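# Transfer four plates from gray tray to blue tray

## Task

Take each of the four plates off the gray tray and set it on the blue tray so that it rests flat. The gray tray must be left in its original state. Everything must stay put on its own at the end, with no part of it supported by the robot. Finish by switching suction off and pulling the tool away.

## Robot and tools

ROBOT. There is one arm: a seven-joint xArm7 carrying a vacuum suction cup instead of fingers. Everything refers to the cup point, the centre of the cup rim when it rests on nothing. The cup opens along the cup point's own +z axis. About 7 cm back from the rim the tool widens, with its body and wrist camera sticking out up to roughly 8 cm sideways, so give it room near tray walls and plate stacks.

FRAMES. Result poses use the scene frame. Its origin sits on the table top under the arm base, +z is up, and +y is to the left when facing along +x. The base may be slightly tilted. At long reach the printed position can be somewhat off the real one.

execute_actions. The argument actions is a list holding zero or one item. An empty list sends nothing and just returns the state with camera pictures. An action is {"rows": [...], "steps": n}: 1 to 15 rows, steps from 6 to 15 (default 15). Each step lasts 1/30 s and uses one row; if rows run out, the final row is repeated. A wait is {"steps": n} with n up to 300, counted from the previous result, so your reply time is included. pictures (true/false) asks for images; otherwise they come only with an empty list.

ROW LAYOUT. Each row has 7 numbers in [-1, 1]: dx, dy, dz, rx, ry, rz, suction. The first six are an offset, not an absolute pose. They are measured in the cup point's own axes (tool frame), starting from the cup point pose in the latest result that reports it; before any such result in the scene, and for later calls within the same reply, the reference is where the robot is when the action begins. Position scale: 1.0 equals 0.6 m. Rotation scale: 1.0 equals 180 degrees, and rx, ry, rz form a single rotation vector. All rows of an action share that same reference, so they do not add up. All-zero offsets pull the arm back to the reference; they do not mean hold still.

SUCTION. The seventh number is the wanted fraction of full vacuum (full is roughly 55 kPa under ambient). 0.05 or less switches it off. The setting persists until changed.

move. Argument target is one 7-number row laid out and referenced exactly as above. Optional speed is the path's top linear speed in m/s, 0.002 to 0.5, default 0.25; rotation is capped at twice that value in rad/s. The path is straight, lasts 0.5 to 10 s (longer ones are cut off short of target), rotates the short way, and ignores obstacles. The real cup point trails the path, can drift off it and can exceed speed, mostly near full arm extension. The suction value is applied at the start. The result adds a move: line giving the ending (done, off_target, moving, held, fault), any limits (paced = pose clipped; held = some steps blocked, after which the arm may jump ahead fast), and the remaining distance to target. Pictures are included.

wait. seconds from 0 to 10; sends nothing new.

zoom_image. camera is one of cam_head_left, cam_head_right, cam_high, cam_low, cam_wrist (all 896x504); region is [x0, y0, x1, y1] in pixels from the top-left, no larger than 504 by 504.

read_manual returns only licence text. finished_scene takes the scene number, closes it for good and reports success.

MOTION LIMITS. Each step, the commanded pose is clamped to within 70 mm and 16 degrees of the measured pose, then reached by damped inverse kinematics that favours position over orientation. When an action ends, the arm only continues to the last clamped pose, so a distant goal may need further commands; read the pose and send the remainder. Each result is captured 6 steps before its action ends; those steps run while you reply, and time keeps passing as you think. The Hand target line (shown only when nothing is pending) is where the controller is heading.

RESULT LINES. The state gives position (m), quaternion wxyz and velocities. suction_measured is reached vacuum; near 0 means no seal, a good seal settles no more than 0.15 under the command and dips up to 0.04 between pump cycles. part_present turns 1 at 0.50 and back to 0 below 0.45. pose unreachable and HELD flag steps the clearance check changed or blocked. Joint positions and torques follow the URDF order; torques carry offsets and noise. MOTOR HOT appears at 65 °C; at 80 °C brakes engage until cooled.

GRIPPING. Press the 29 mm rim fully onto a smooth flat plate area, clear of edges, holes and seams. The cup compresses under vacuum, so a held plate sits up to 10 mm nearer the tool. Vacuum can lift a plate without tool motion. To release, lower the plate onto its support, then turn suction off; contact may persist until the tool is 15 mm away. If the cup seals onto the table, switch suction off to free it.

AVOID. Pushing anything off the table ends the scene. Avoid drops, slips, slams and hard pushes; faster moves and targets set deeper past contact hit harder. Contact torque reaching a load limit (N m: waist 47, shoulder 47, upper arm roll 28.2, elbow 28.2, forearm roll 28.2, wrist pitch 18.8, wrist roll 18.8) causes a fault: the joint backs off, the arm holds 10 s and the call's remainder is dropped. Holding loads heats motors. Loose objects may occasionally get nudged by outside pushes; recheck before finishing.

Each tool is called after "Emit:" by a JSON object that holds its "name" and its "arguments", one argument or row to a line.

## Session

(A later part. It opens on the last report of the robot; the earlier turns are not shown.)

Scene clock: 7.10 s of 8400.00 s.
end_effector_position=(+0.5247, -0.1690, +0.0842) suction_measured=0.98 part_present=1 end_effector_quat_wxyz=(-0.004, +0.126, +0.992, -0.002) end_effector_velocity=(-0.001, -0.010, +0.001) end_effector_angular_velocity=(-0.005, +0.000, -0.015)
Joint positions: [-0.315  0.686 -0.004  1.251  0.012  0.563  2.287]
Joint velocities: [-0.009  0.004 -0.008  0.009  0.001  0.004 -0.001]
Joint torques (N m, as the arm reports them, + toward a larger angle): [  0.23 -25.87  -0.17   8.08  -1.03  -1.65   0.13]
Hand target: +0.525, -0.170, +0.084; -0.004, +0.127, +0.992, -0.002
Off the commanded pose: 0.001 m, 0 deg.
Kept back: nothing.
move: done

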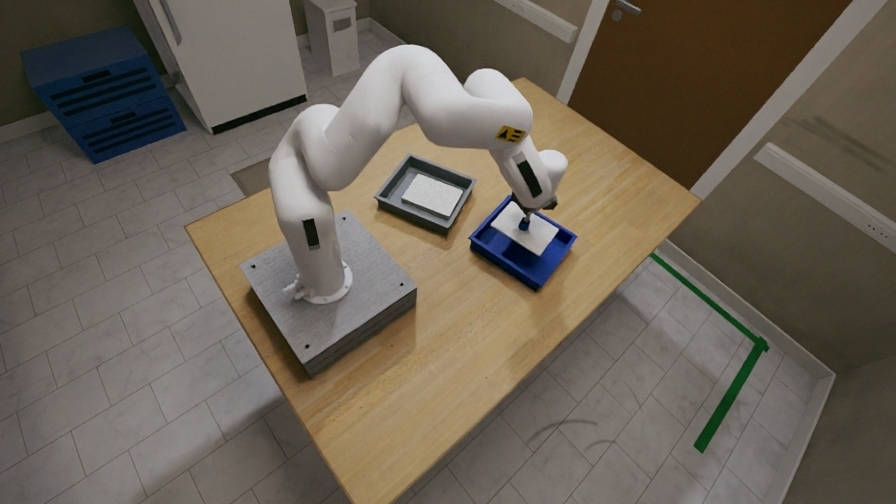

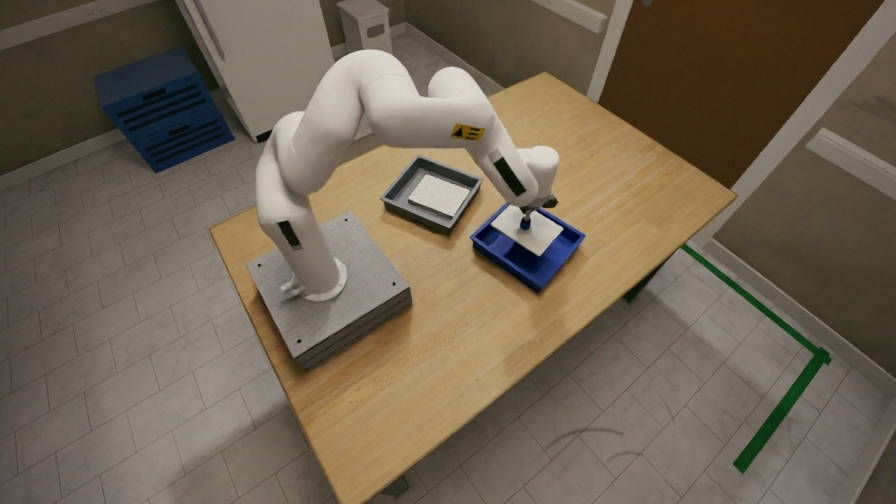

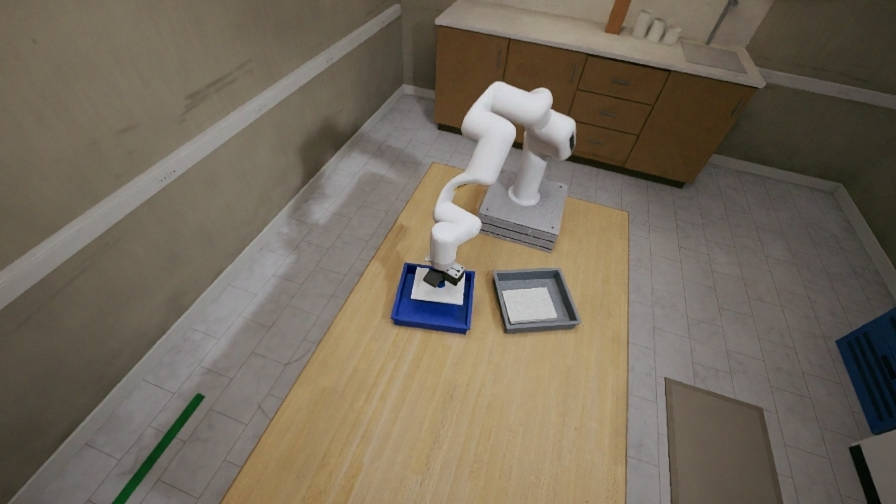

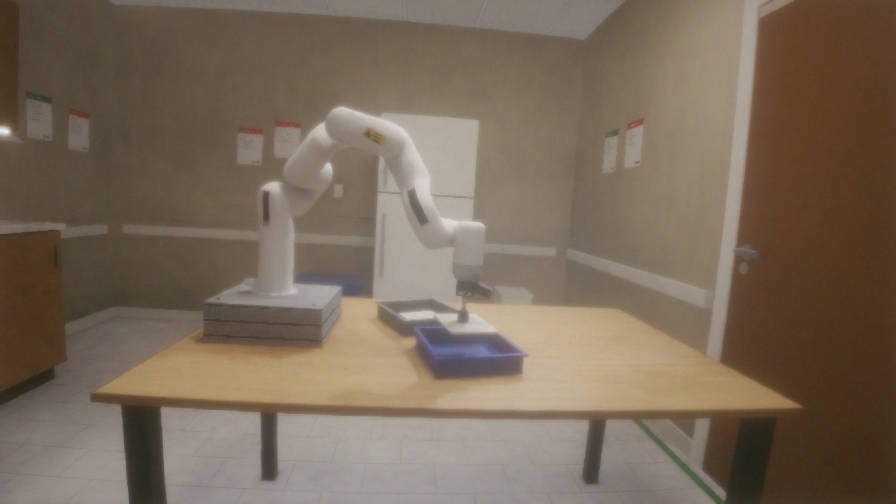

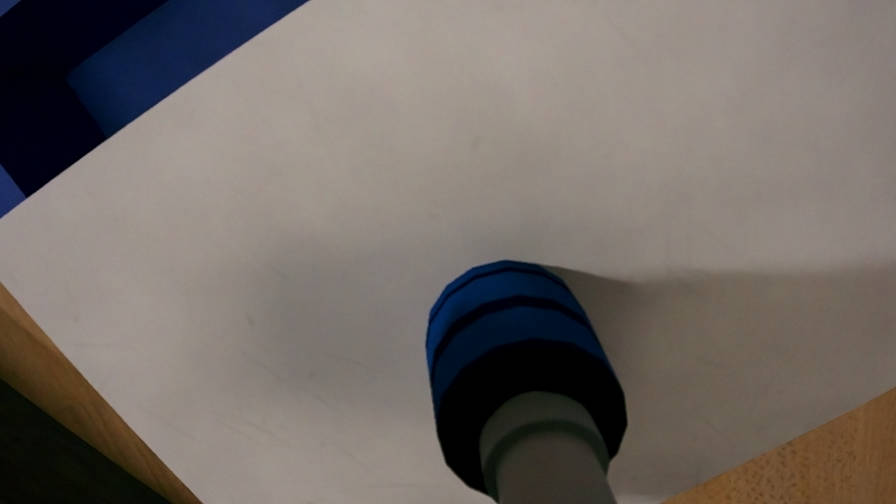

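Emit:
{"name": "move", "arguments": {
  "target": [0,0,0.139,0,0,0,1],
  "speed": 0.07
}}

Emit:
{"name": "execute_actions", "arguments": {
  "actions": [
    {"rows":[[0,0,0,0,0,0,0]],"steps":9}
  ],
  "pictures": true
}}

Emit:
{"name": "move", "arguments": {
  "target": [0,0,-0.12,0,0,0,0],
  "speed": 0.2
}}

Emit:
{"name": "move", "arguments": {
  "target": [0.2648,0.4417,0,0,0,-0.083,0],
  "speed": 0.35
}}

Scene clock: 8.97 s of 8400.00 s.
end_effector_position=(+0.5240, -0.1695, +0.0012) suction_measured=0.98 part_present=1 end_effector_quat_wxyz=(-0.004, +0.126, +0.992, -0.002) end_effector_velocity=(-0.001, +0.000, -0.002) end_effector_angular_velocity=(+0.001, +0.002, -0.002)
Joint positions: [-0.316  0.898 -0.003  1.328  0.013  0.427  2.286]
Joint velocities: [-0.     0.004 -0.     0.002  0.001 -0.001  0.001]
Joint torques (N m, as the arm reports them, + toward a larger angle): [  0.58 -26.66  -0.55   7.27  -1.27  -1.94   0.26]
Hand target: +0.524, -0.169, +0.001; -0.004, +0.126, +0.992, -0.002
Off the commanded pose: 0.000 m, 0 deg.
Kept back: nothing.
move: done

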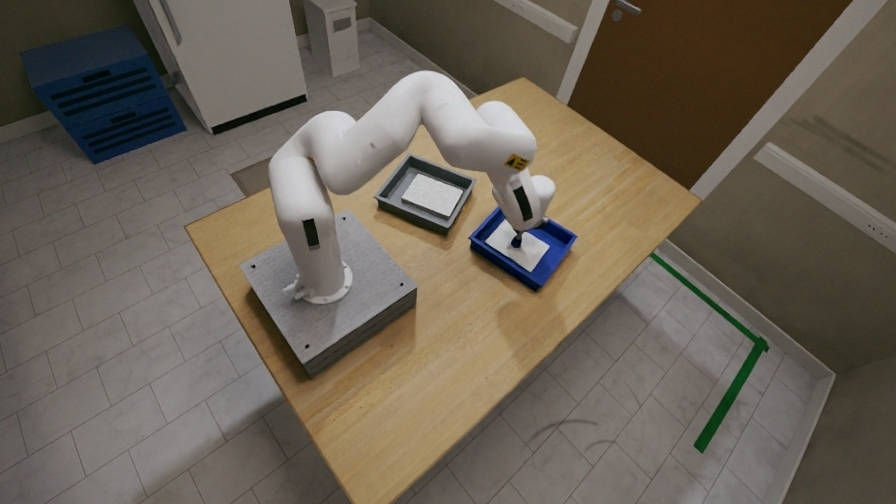

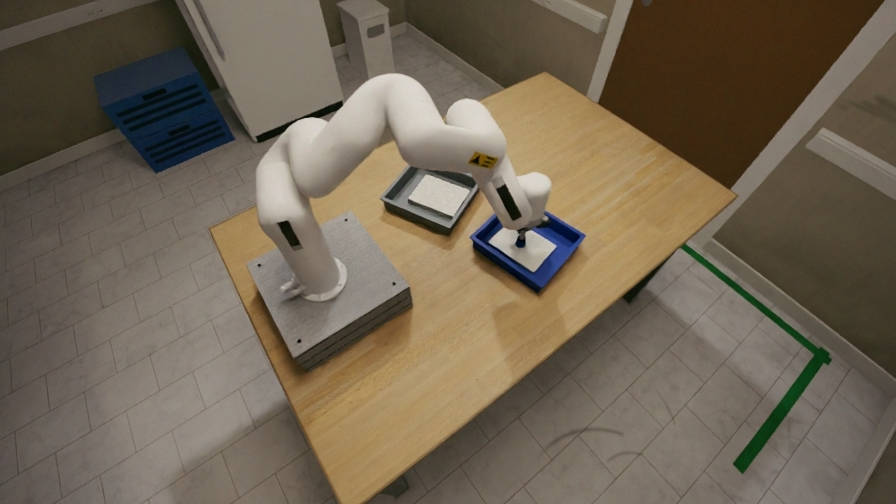

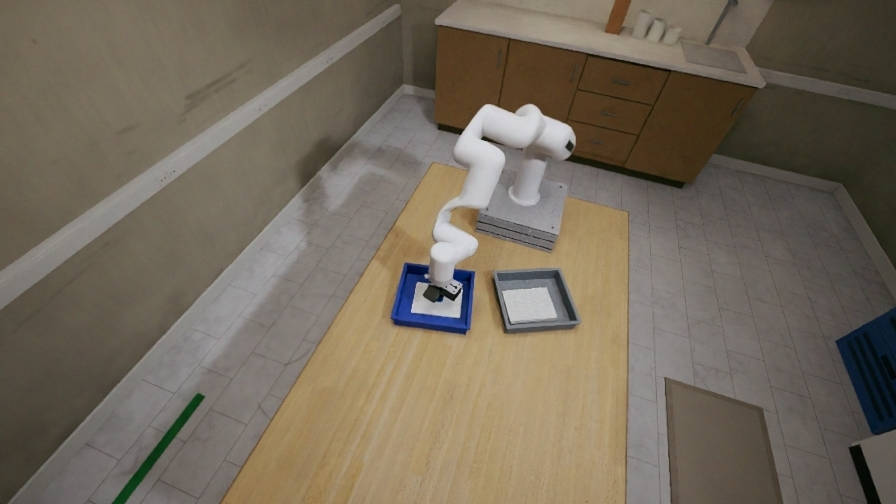

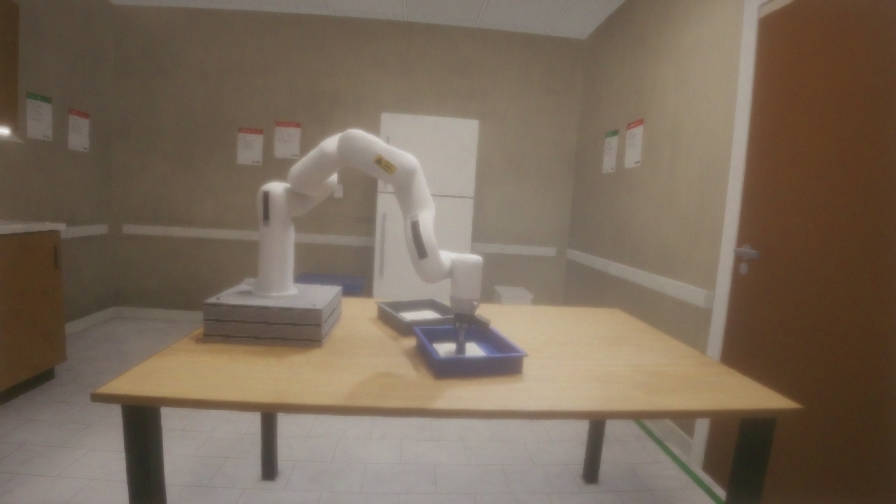

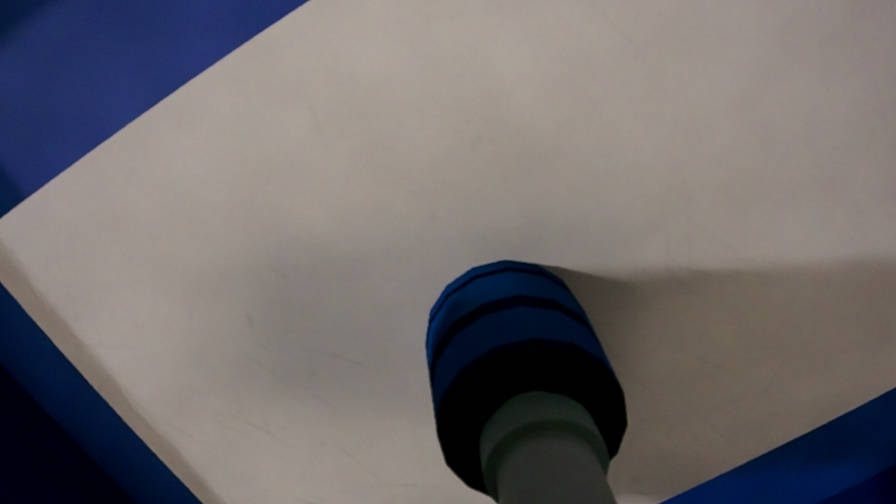

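Scene clock: 9.07 s of 8400.00 s.
end_effector_position=(+0.5247, -0.1699, +0.0020) suction_measured=0.00 part_present=0 end_effector_quat_wxyz=(-0.003, +0.126, +0.992, -0.002) end_effector_velocity=(+0.012, -0.006, +0.013) end_effector_angular_velocity=(-0.010, -0.030, -0.001)
Joint positions: [-0.316  0.897 -0.003  1.329  0.013  0.427  2.286]
Joint velocities: [-0.002 -0.016 -0.001  0.014  0.001 -0.002 -0.002]
Joint torques (N m, as the arm reports them, + toward a larger angle): [  0.55 -24.37  -0.39   6.29  -1.35  -1.38   0.15]
Steps of this call (steps 1 to 3: the first 3 steps of this action). Readings (end_effector_position | what the end effector reports):
1: (+0.5239, -0.1695, +0.0011) | suction_measured=0.01 part_present=0
2: (+0.5243, -0.1697, +0.0015) | suction_measured=0.00 part_present=0
3: the state above

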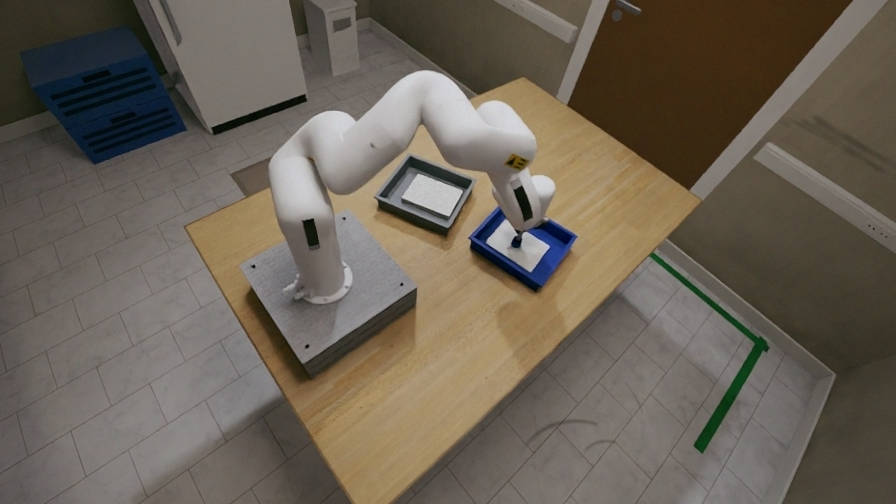

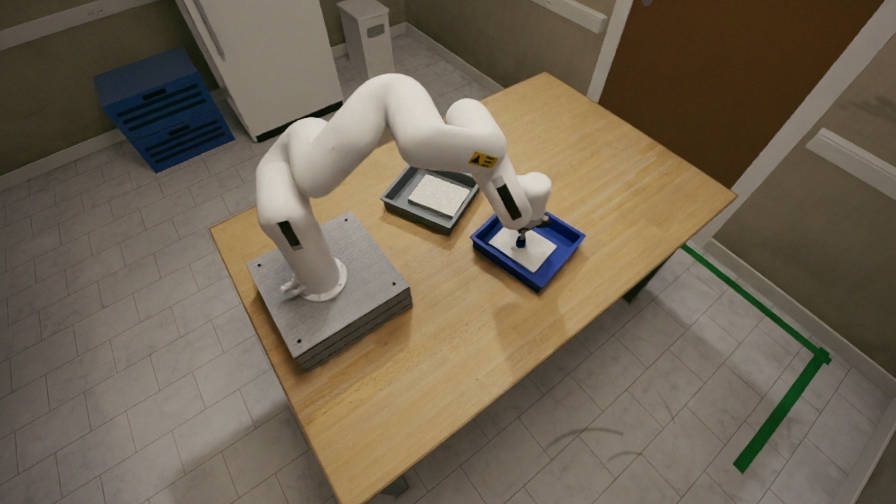

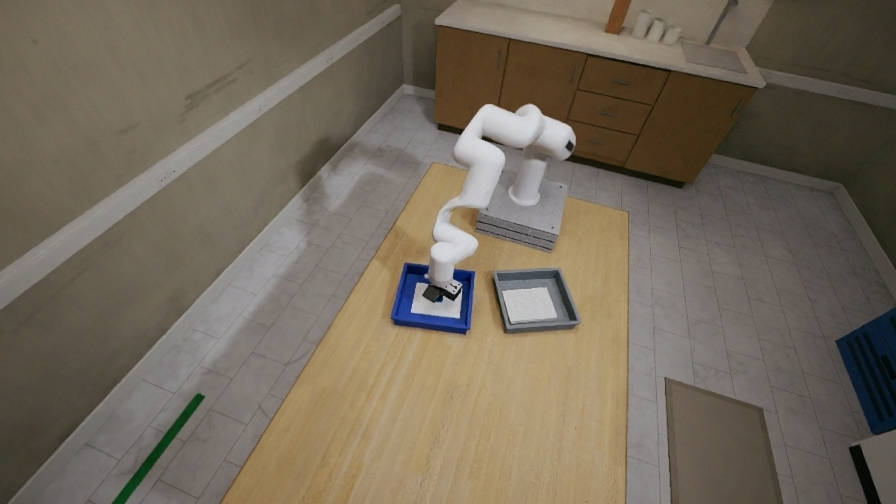

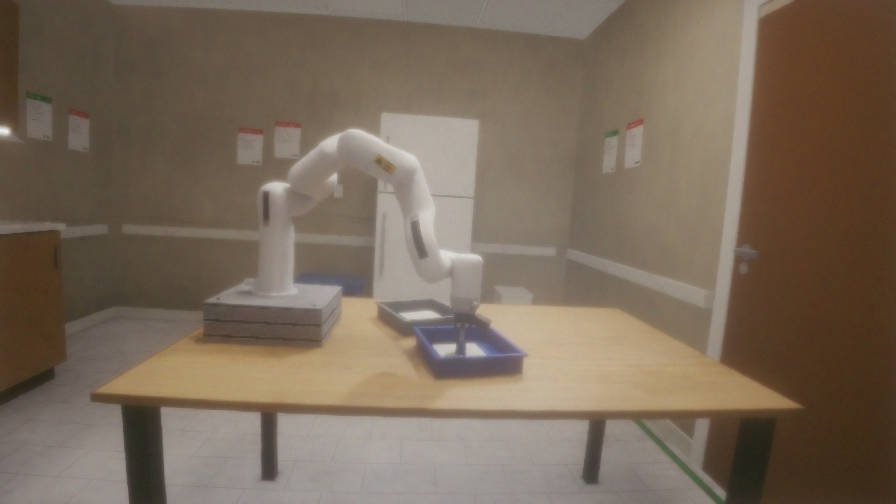

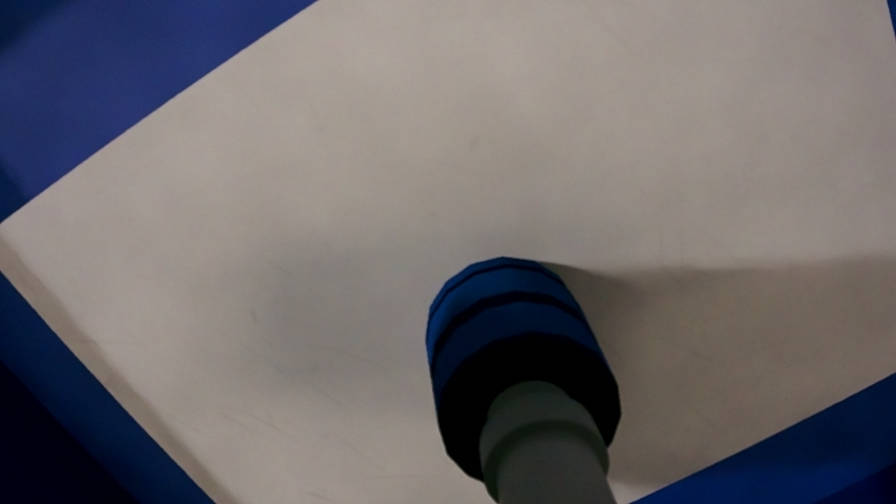

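Scene clock: 10.17 s of 8400.00 s.
end_effector_position=(+0.5249, -0.1692, +0.0732) suction_measured=0.00 part_present=0 end_effector_quat_wxyz=(-0.003, +0.126, +0.992, -0.002) end_effector_velocity=(+0.002, -0.002, +0.004) end_effector_angular_velocity=(-0.003, -0.007, -0.002)
Joint positions: [-0.316  0.714 -0.004  1.258  0.012  0.541  2.287]
Joint velocities: [-0.001 -0.007 -0.001  0.002  0.     0.001 -0.   ]
Joint torques (N m, as the arm reports them, + toward a larger angle): [  0.24 -25.56  -0.71   7.79  -0.89  -1.6    0.17]
Hand target: +0.525, -0.169, +0.074; -0.003, +0.126, +0.992, -0.002
Off your previous action's commanded pose: 0.001 m, 0 deg at its last step (step 6 of this call).
Off the commanded pose: 0.001 m, 0 deg.
Kept back: nothing.
move: done

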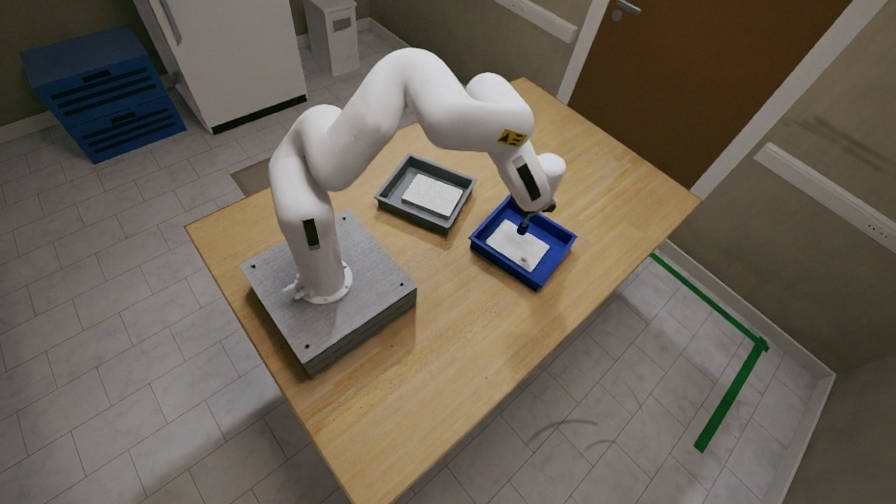

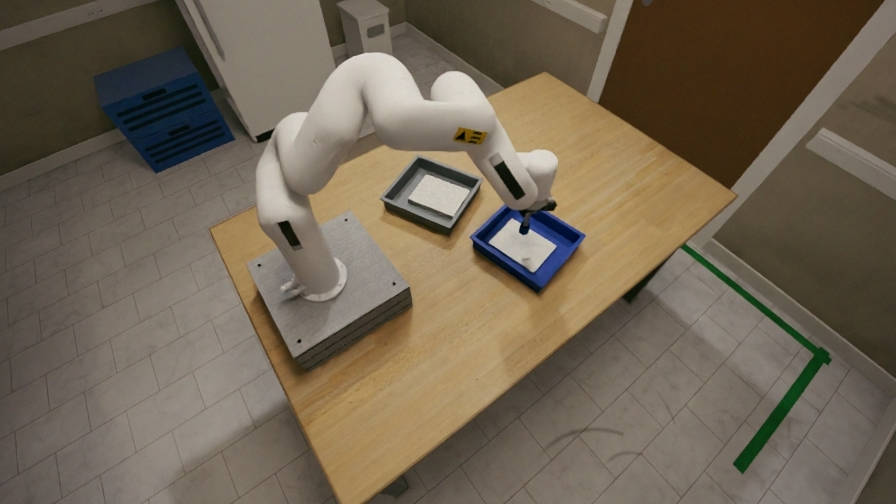

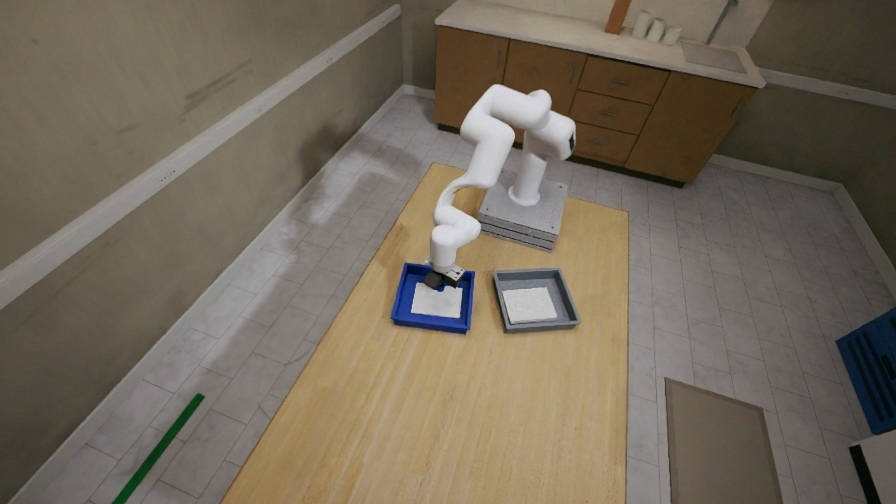

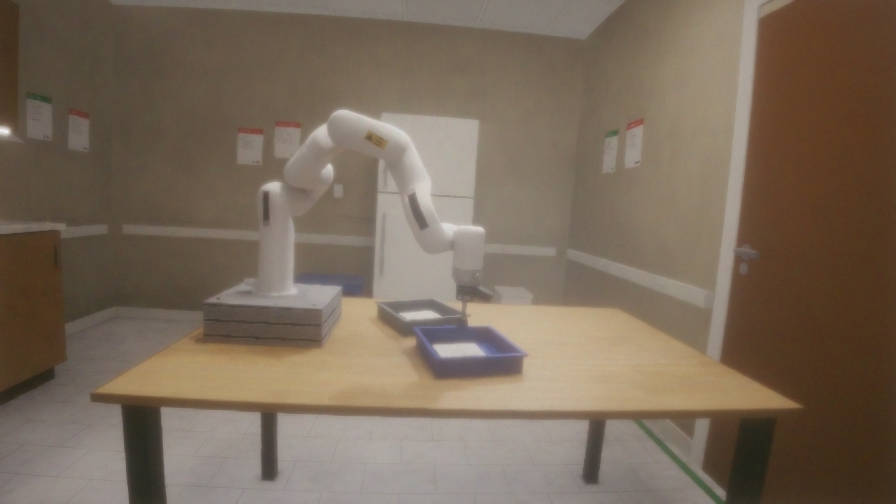

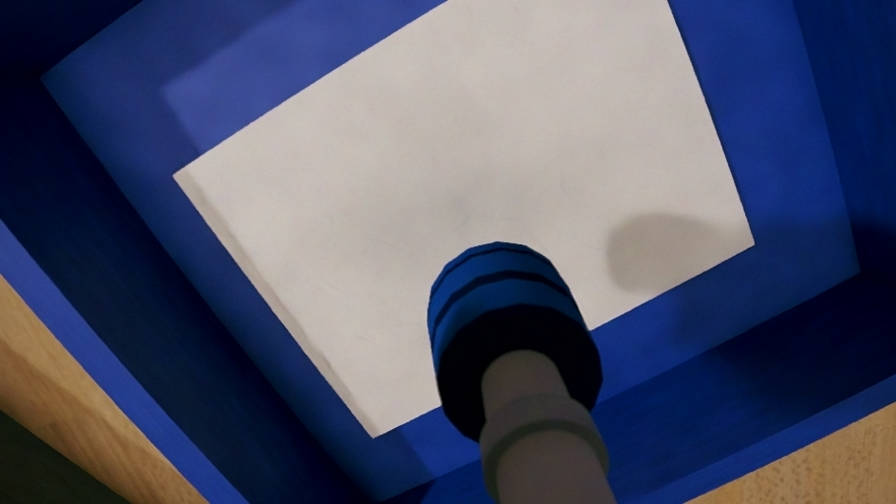

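Scene clock: 11.53 s of 8400.00 s.
end_effector_position=(+0.4378, +0.1258, +0.0725) suction_measured=0.00 part_present=0 end_effector_quat_wxyz=(-0.004, -0.003, +1.000, -0.002) end_effector_velocity=(-0.003, +0.008, -0.000) end_effector_angular_velocity=(-0.002, +0.001, +0.009)
Joint positions: [ 0.174  0.514  0.084  0.862 -0.117  0.348  2.715]
Joint velocities: [ 0.018  0.     0.001  0.001 -0.004  0.002  0.013]
Joint torques (N m, as the arm reports them, + toward a larger angle): [  0.53 -21.07   0.8    6.23  -0.79  -1.68   0.45]
Hand target: +0.437, +0.127, +0.072; -0.004, -0.004, +1.000, -0.002
Off the commanded pose: 0.001 m, 0 deg.
Kept back: nothing.
move: done

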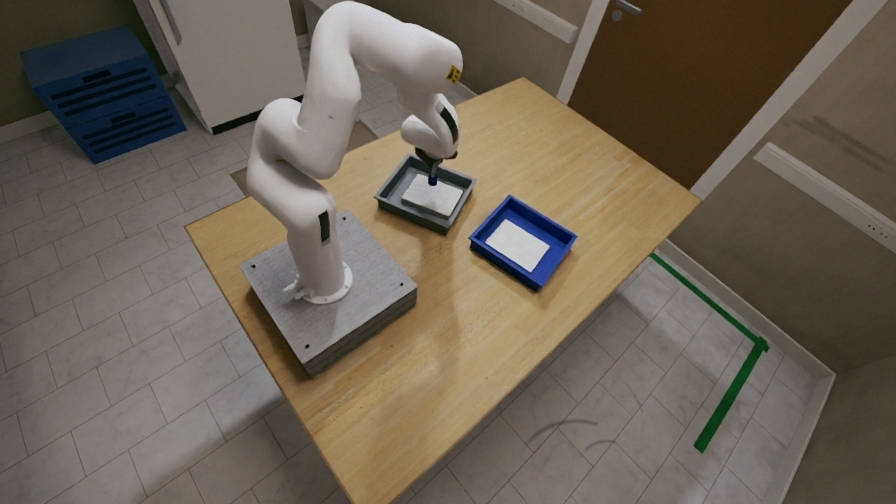

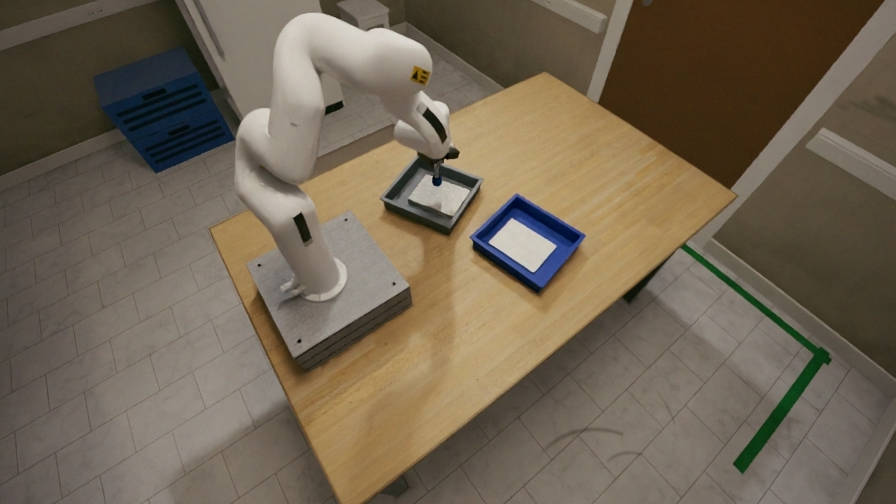

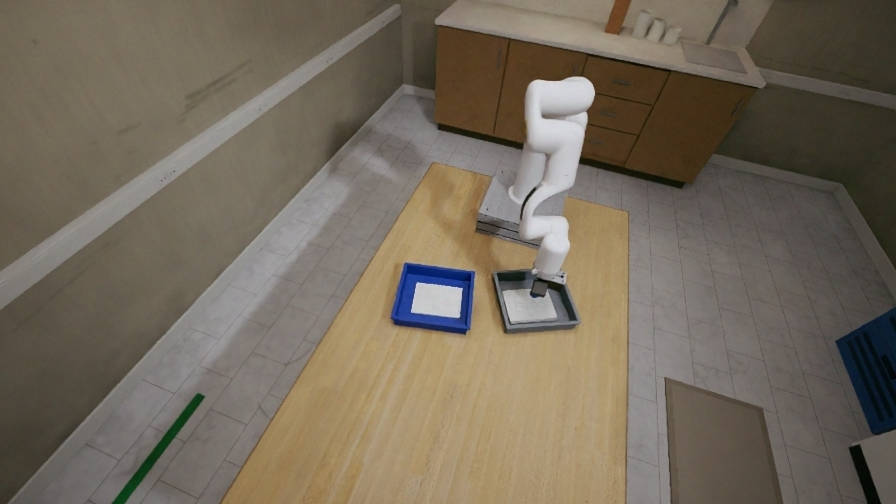

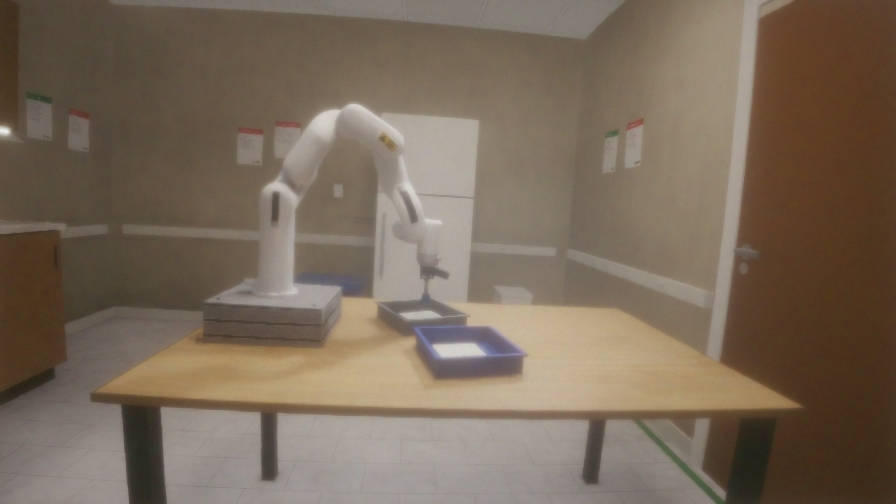

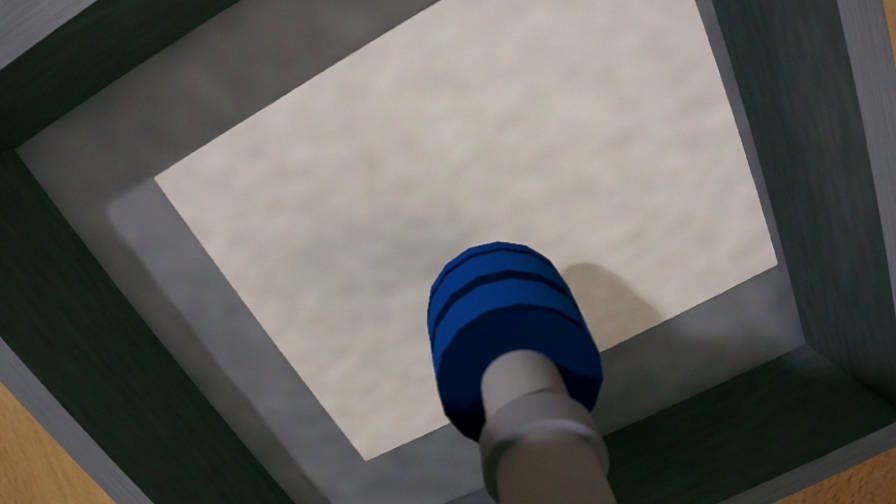

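Emit:
{"name": "execute_actions", "arguments": {
  "actions": []
}}

Emit:
{"name": "move", "arguments": {
  "target": [0,0,0.089,0,0,0,1],
  "speed": 0.07
}}

Emit:
{"name": "execute_actions", "arguments": {
  "actions": [
    {"steps":12}
  ]
}}

Scene clock: 13.97 s of 8400.00 s.
end_effector_position=(+0.4373, +0.1274, +0.0725) suction_measured=0.00 part_present=0 end_effector_quat_wxyz=(-0.004, -0.004, +1.000, -0.002) end_effector_velocity=(-0.000, +0.001, +0.000) end_effector_angular_velocity=(+0.000, -0.000, -0.000)
Joint positions: [ 0.177  0.514  0.085  0.862 -0.117  0.348  2.716]
Joint velocities: [ 0.    -0.     0.001 -0.    -0.    -0.001  0.002]
Joint torques (N m, as the arm reports them, + toward a larger angle): [  0.36 -21.04   0.31   6.44  -0.92  -1.63   0.23]
Hand target: +0.437, +0.127, +0.072; -0.004, -0.004, +1.000, -0.002
Off the commanded pose: 0.000 m, 0 deg.
Kept back: nothing.
Steps of this call (steps 1 to 73: nothing new was sent). Readings (end_effector_position | what the end effector reports):
1: (+0.4377, +0.1261, +0.0724) | suction_measured=0.00 part_present=0
2: (+0.4376, +0.1264, +0.0724) | suction_measured=0.00 part_present=0
4: (+0.4375, +0.1268, +0.0724) | suction_measured=0.00 part_present=0
8: (+0.4374, +0.1271, +0.0725) | suction_measured=0.00 part_present=0
73: the state above

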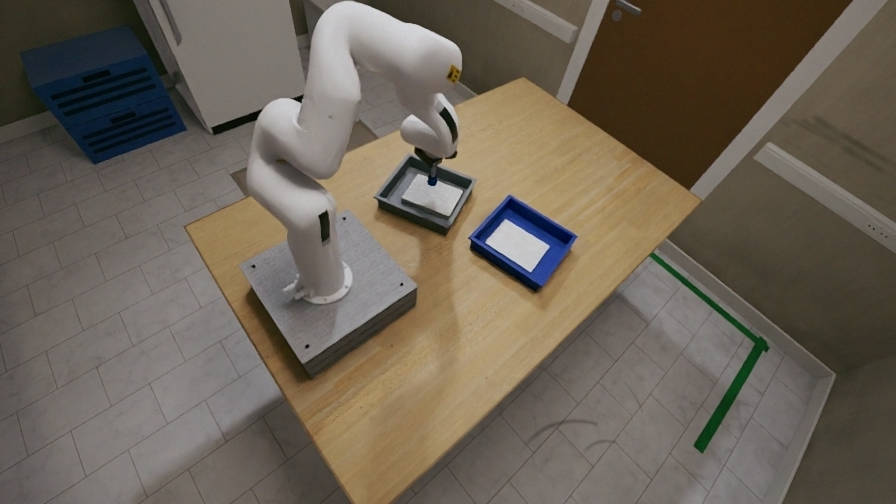

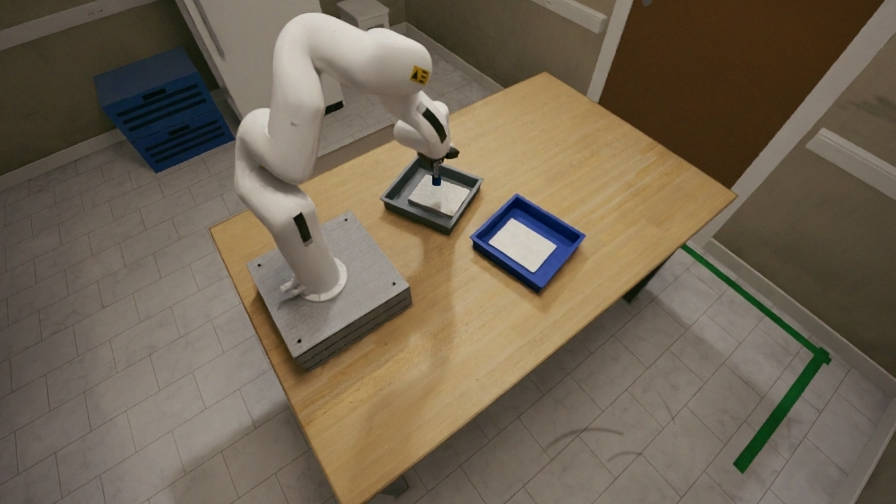

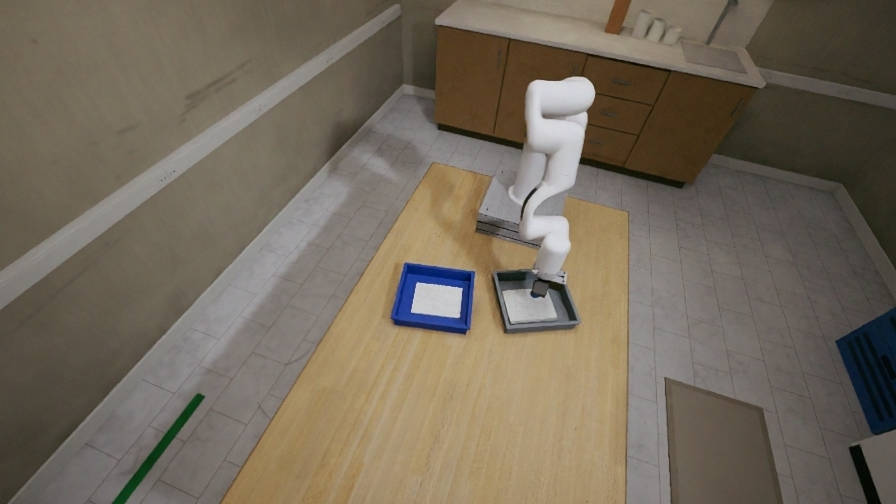

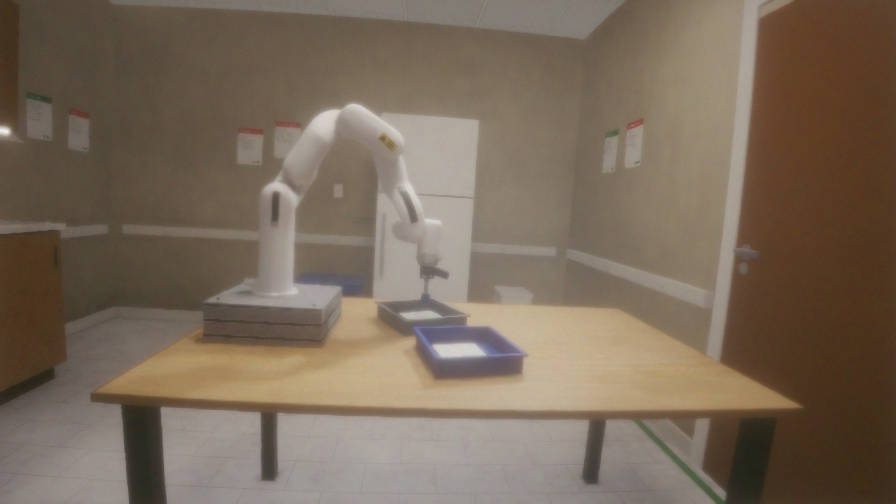

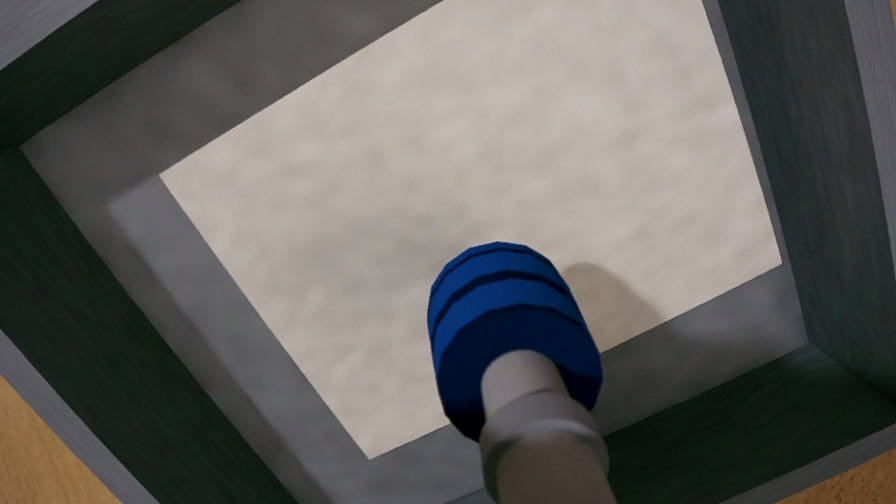

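Scene clock: 15.10 s of 8400.00 s.
end_effector_position=(+0.4368, +0.1271, +0.0192) suction_measured=0.34 part_present=0 end_effector_quat_wxyz=(-0.004, -0.004, +1.000, -0.002) end_effector_velocity=(+0.001, -0.000, -0.001) end_effector_angular_velocity=(+0.001, -0.001, -0.001)
Joint positions: [ 0.2    0.676  0.055  0.912 -0.141  0.235  2.736]
Joint velocities: [-0.     0.004 -0.     0.003  0.001 -0.002 -0.001]
Joint torques (N m, as the arm reports them, + toward a larger angle): [  0.64 -22.58   0.45   5.63  -1.33  -1.74   0.07]
Hand target: +0.437, +0.127, +0.019; -0.004, -0.004, +1.000, -0.002
Off the commanded pose: 0.000 m, 0 deg.
Kept back: nothing.
move: done

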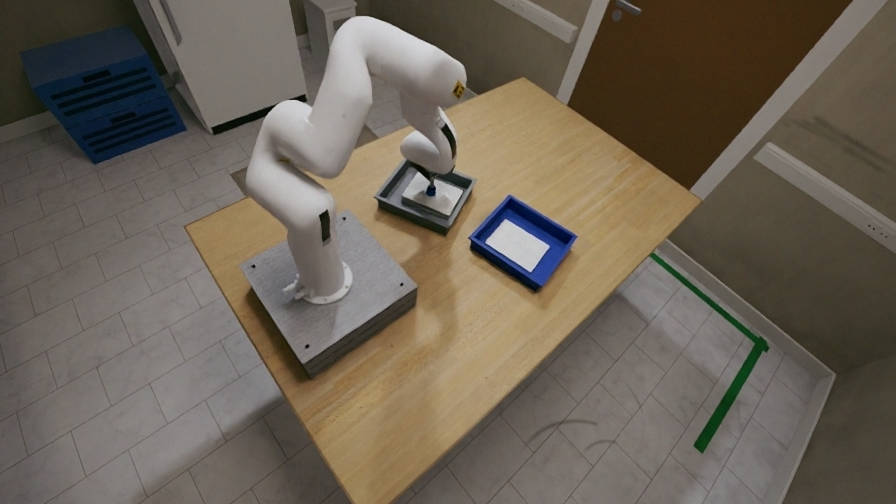

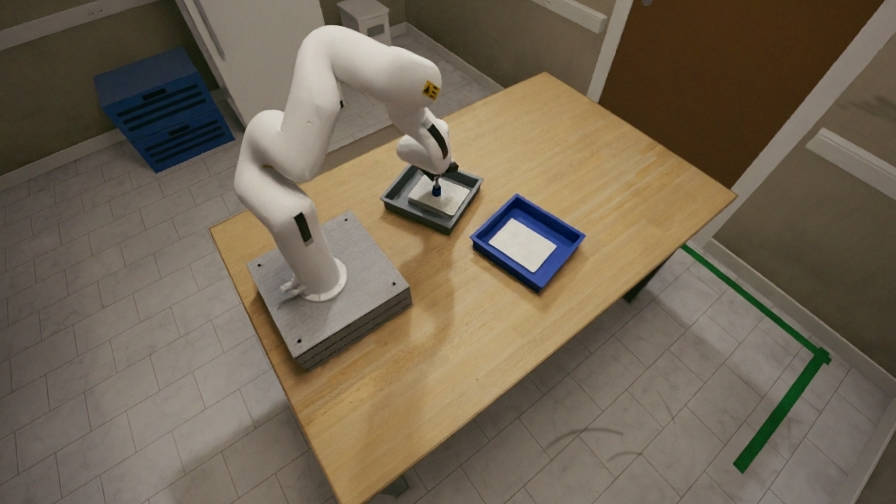

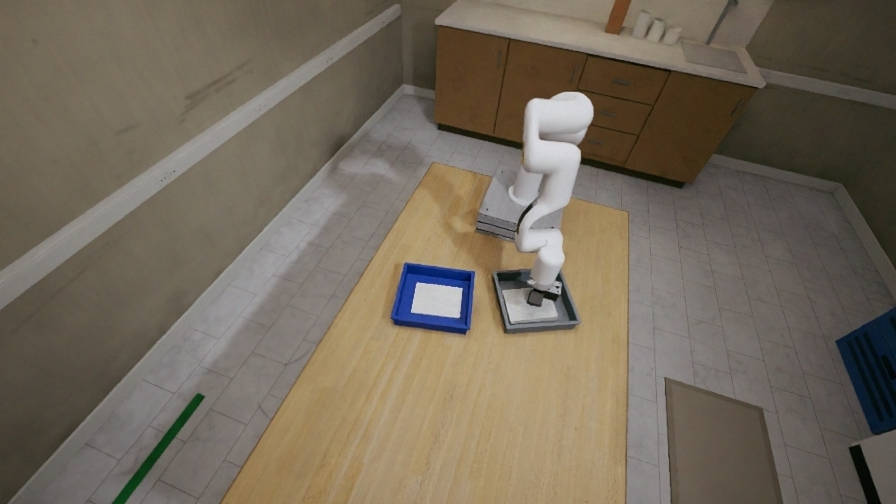

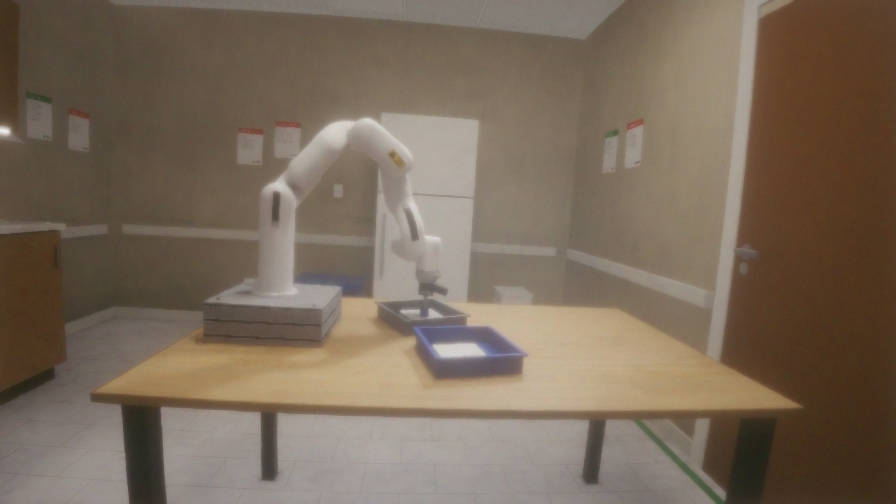

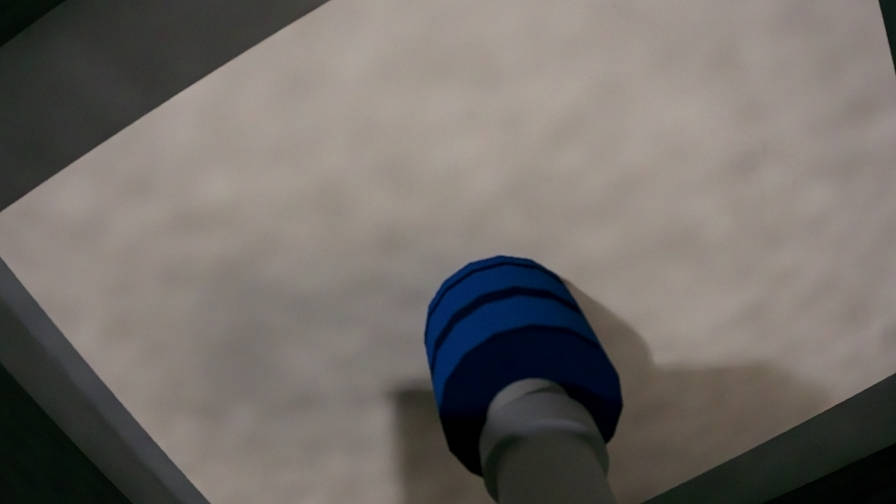

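Scene clock: 15.50 s of 8400.00 s.
end_effector_position=(+0.4368, +0.1270, +0.0190) suction_measured=0.84 part_present=1 end_effector_quat_wxyz=(-0.004, -0.004, +1.000, -0.002) end_effector_velocity=(-0.000, +0.000, -0.000) end_effector_angular_velocity=(+0.001, -0.000, -0.002)
Joint positions: [ 0.2    0.677  0.055  0.912 -0.141  0.235  2.736]
Joint velocities: [-0.     0.     0.     0.     0.001 -0.001  0.001]
Joint torques (N m, as the arm reports them, + toward a larger angle): [  0.49 -22.52   0.53   5.77  -0.83  -1.88   0.15]
Hand target: +0.437, +0.127, +0.019; -0.004, -0.004, +1.000, -0.002
Off the commanded pose: 0.000 m, 0 deg.
Kept back: nothing.
Steps of this call (steps 1 to 12: nothing new was sent). Readings (end_effector_position | what the end effector reports):
1: (+0.4368, +0.1271, +0.0192) | suction_measured=0.36 part_present=0
2: (+0.4368, +0.1271, +0.0192) | suction_measured=0.40 part_present=0
4: (+0.4368, +0.1271, +0.0191) | suction_measured=0.53 part_present=1
8: (+0.4368, +0.1270, +0.0191) | suction_measured=0.71 part_present=1
12: the state above


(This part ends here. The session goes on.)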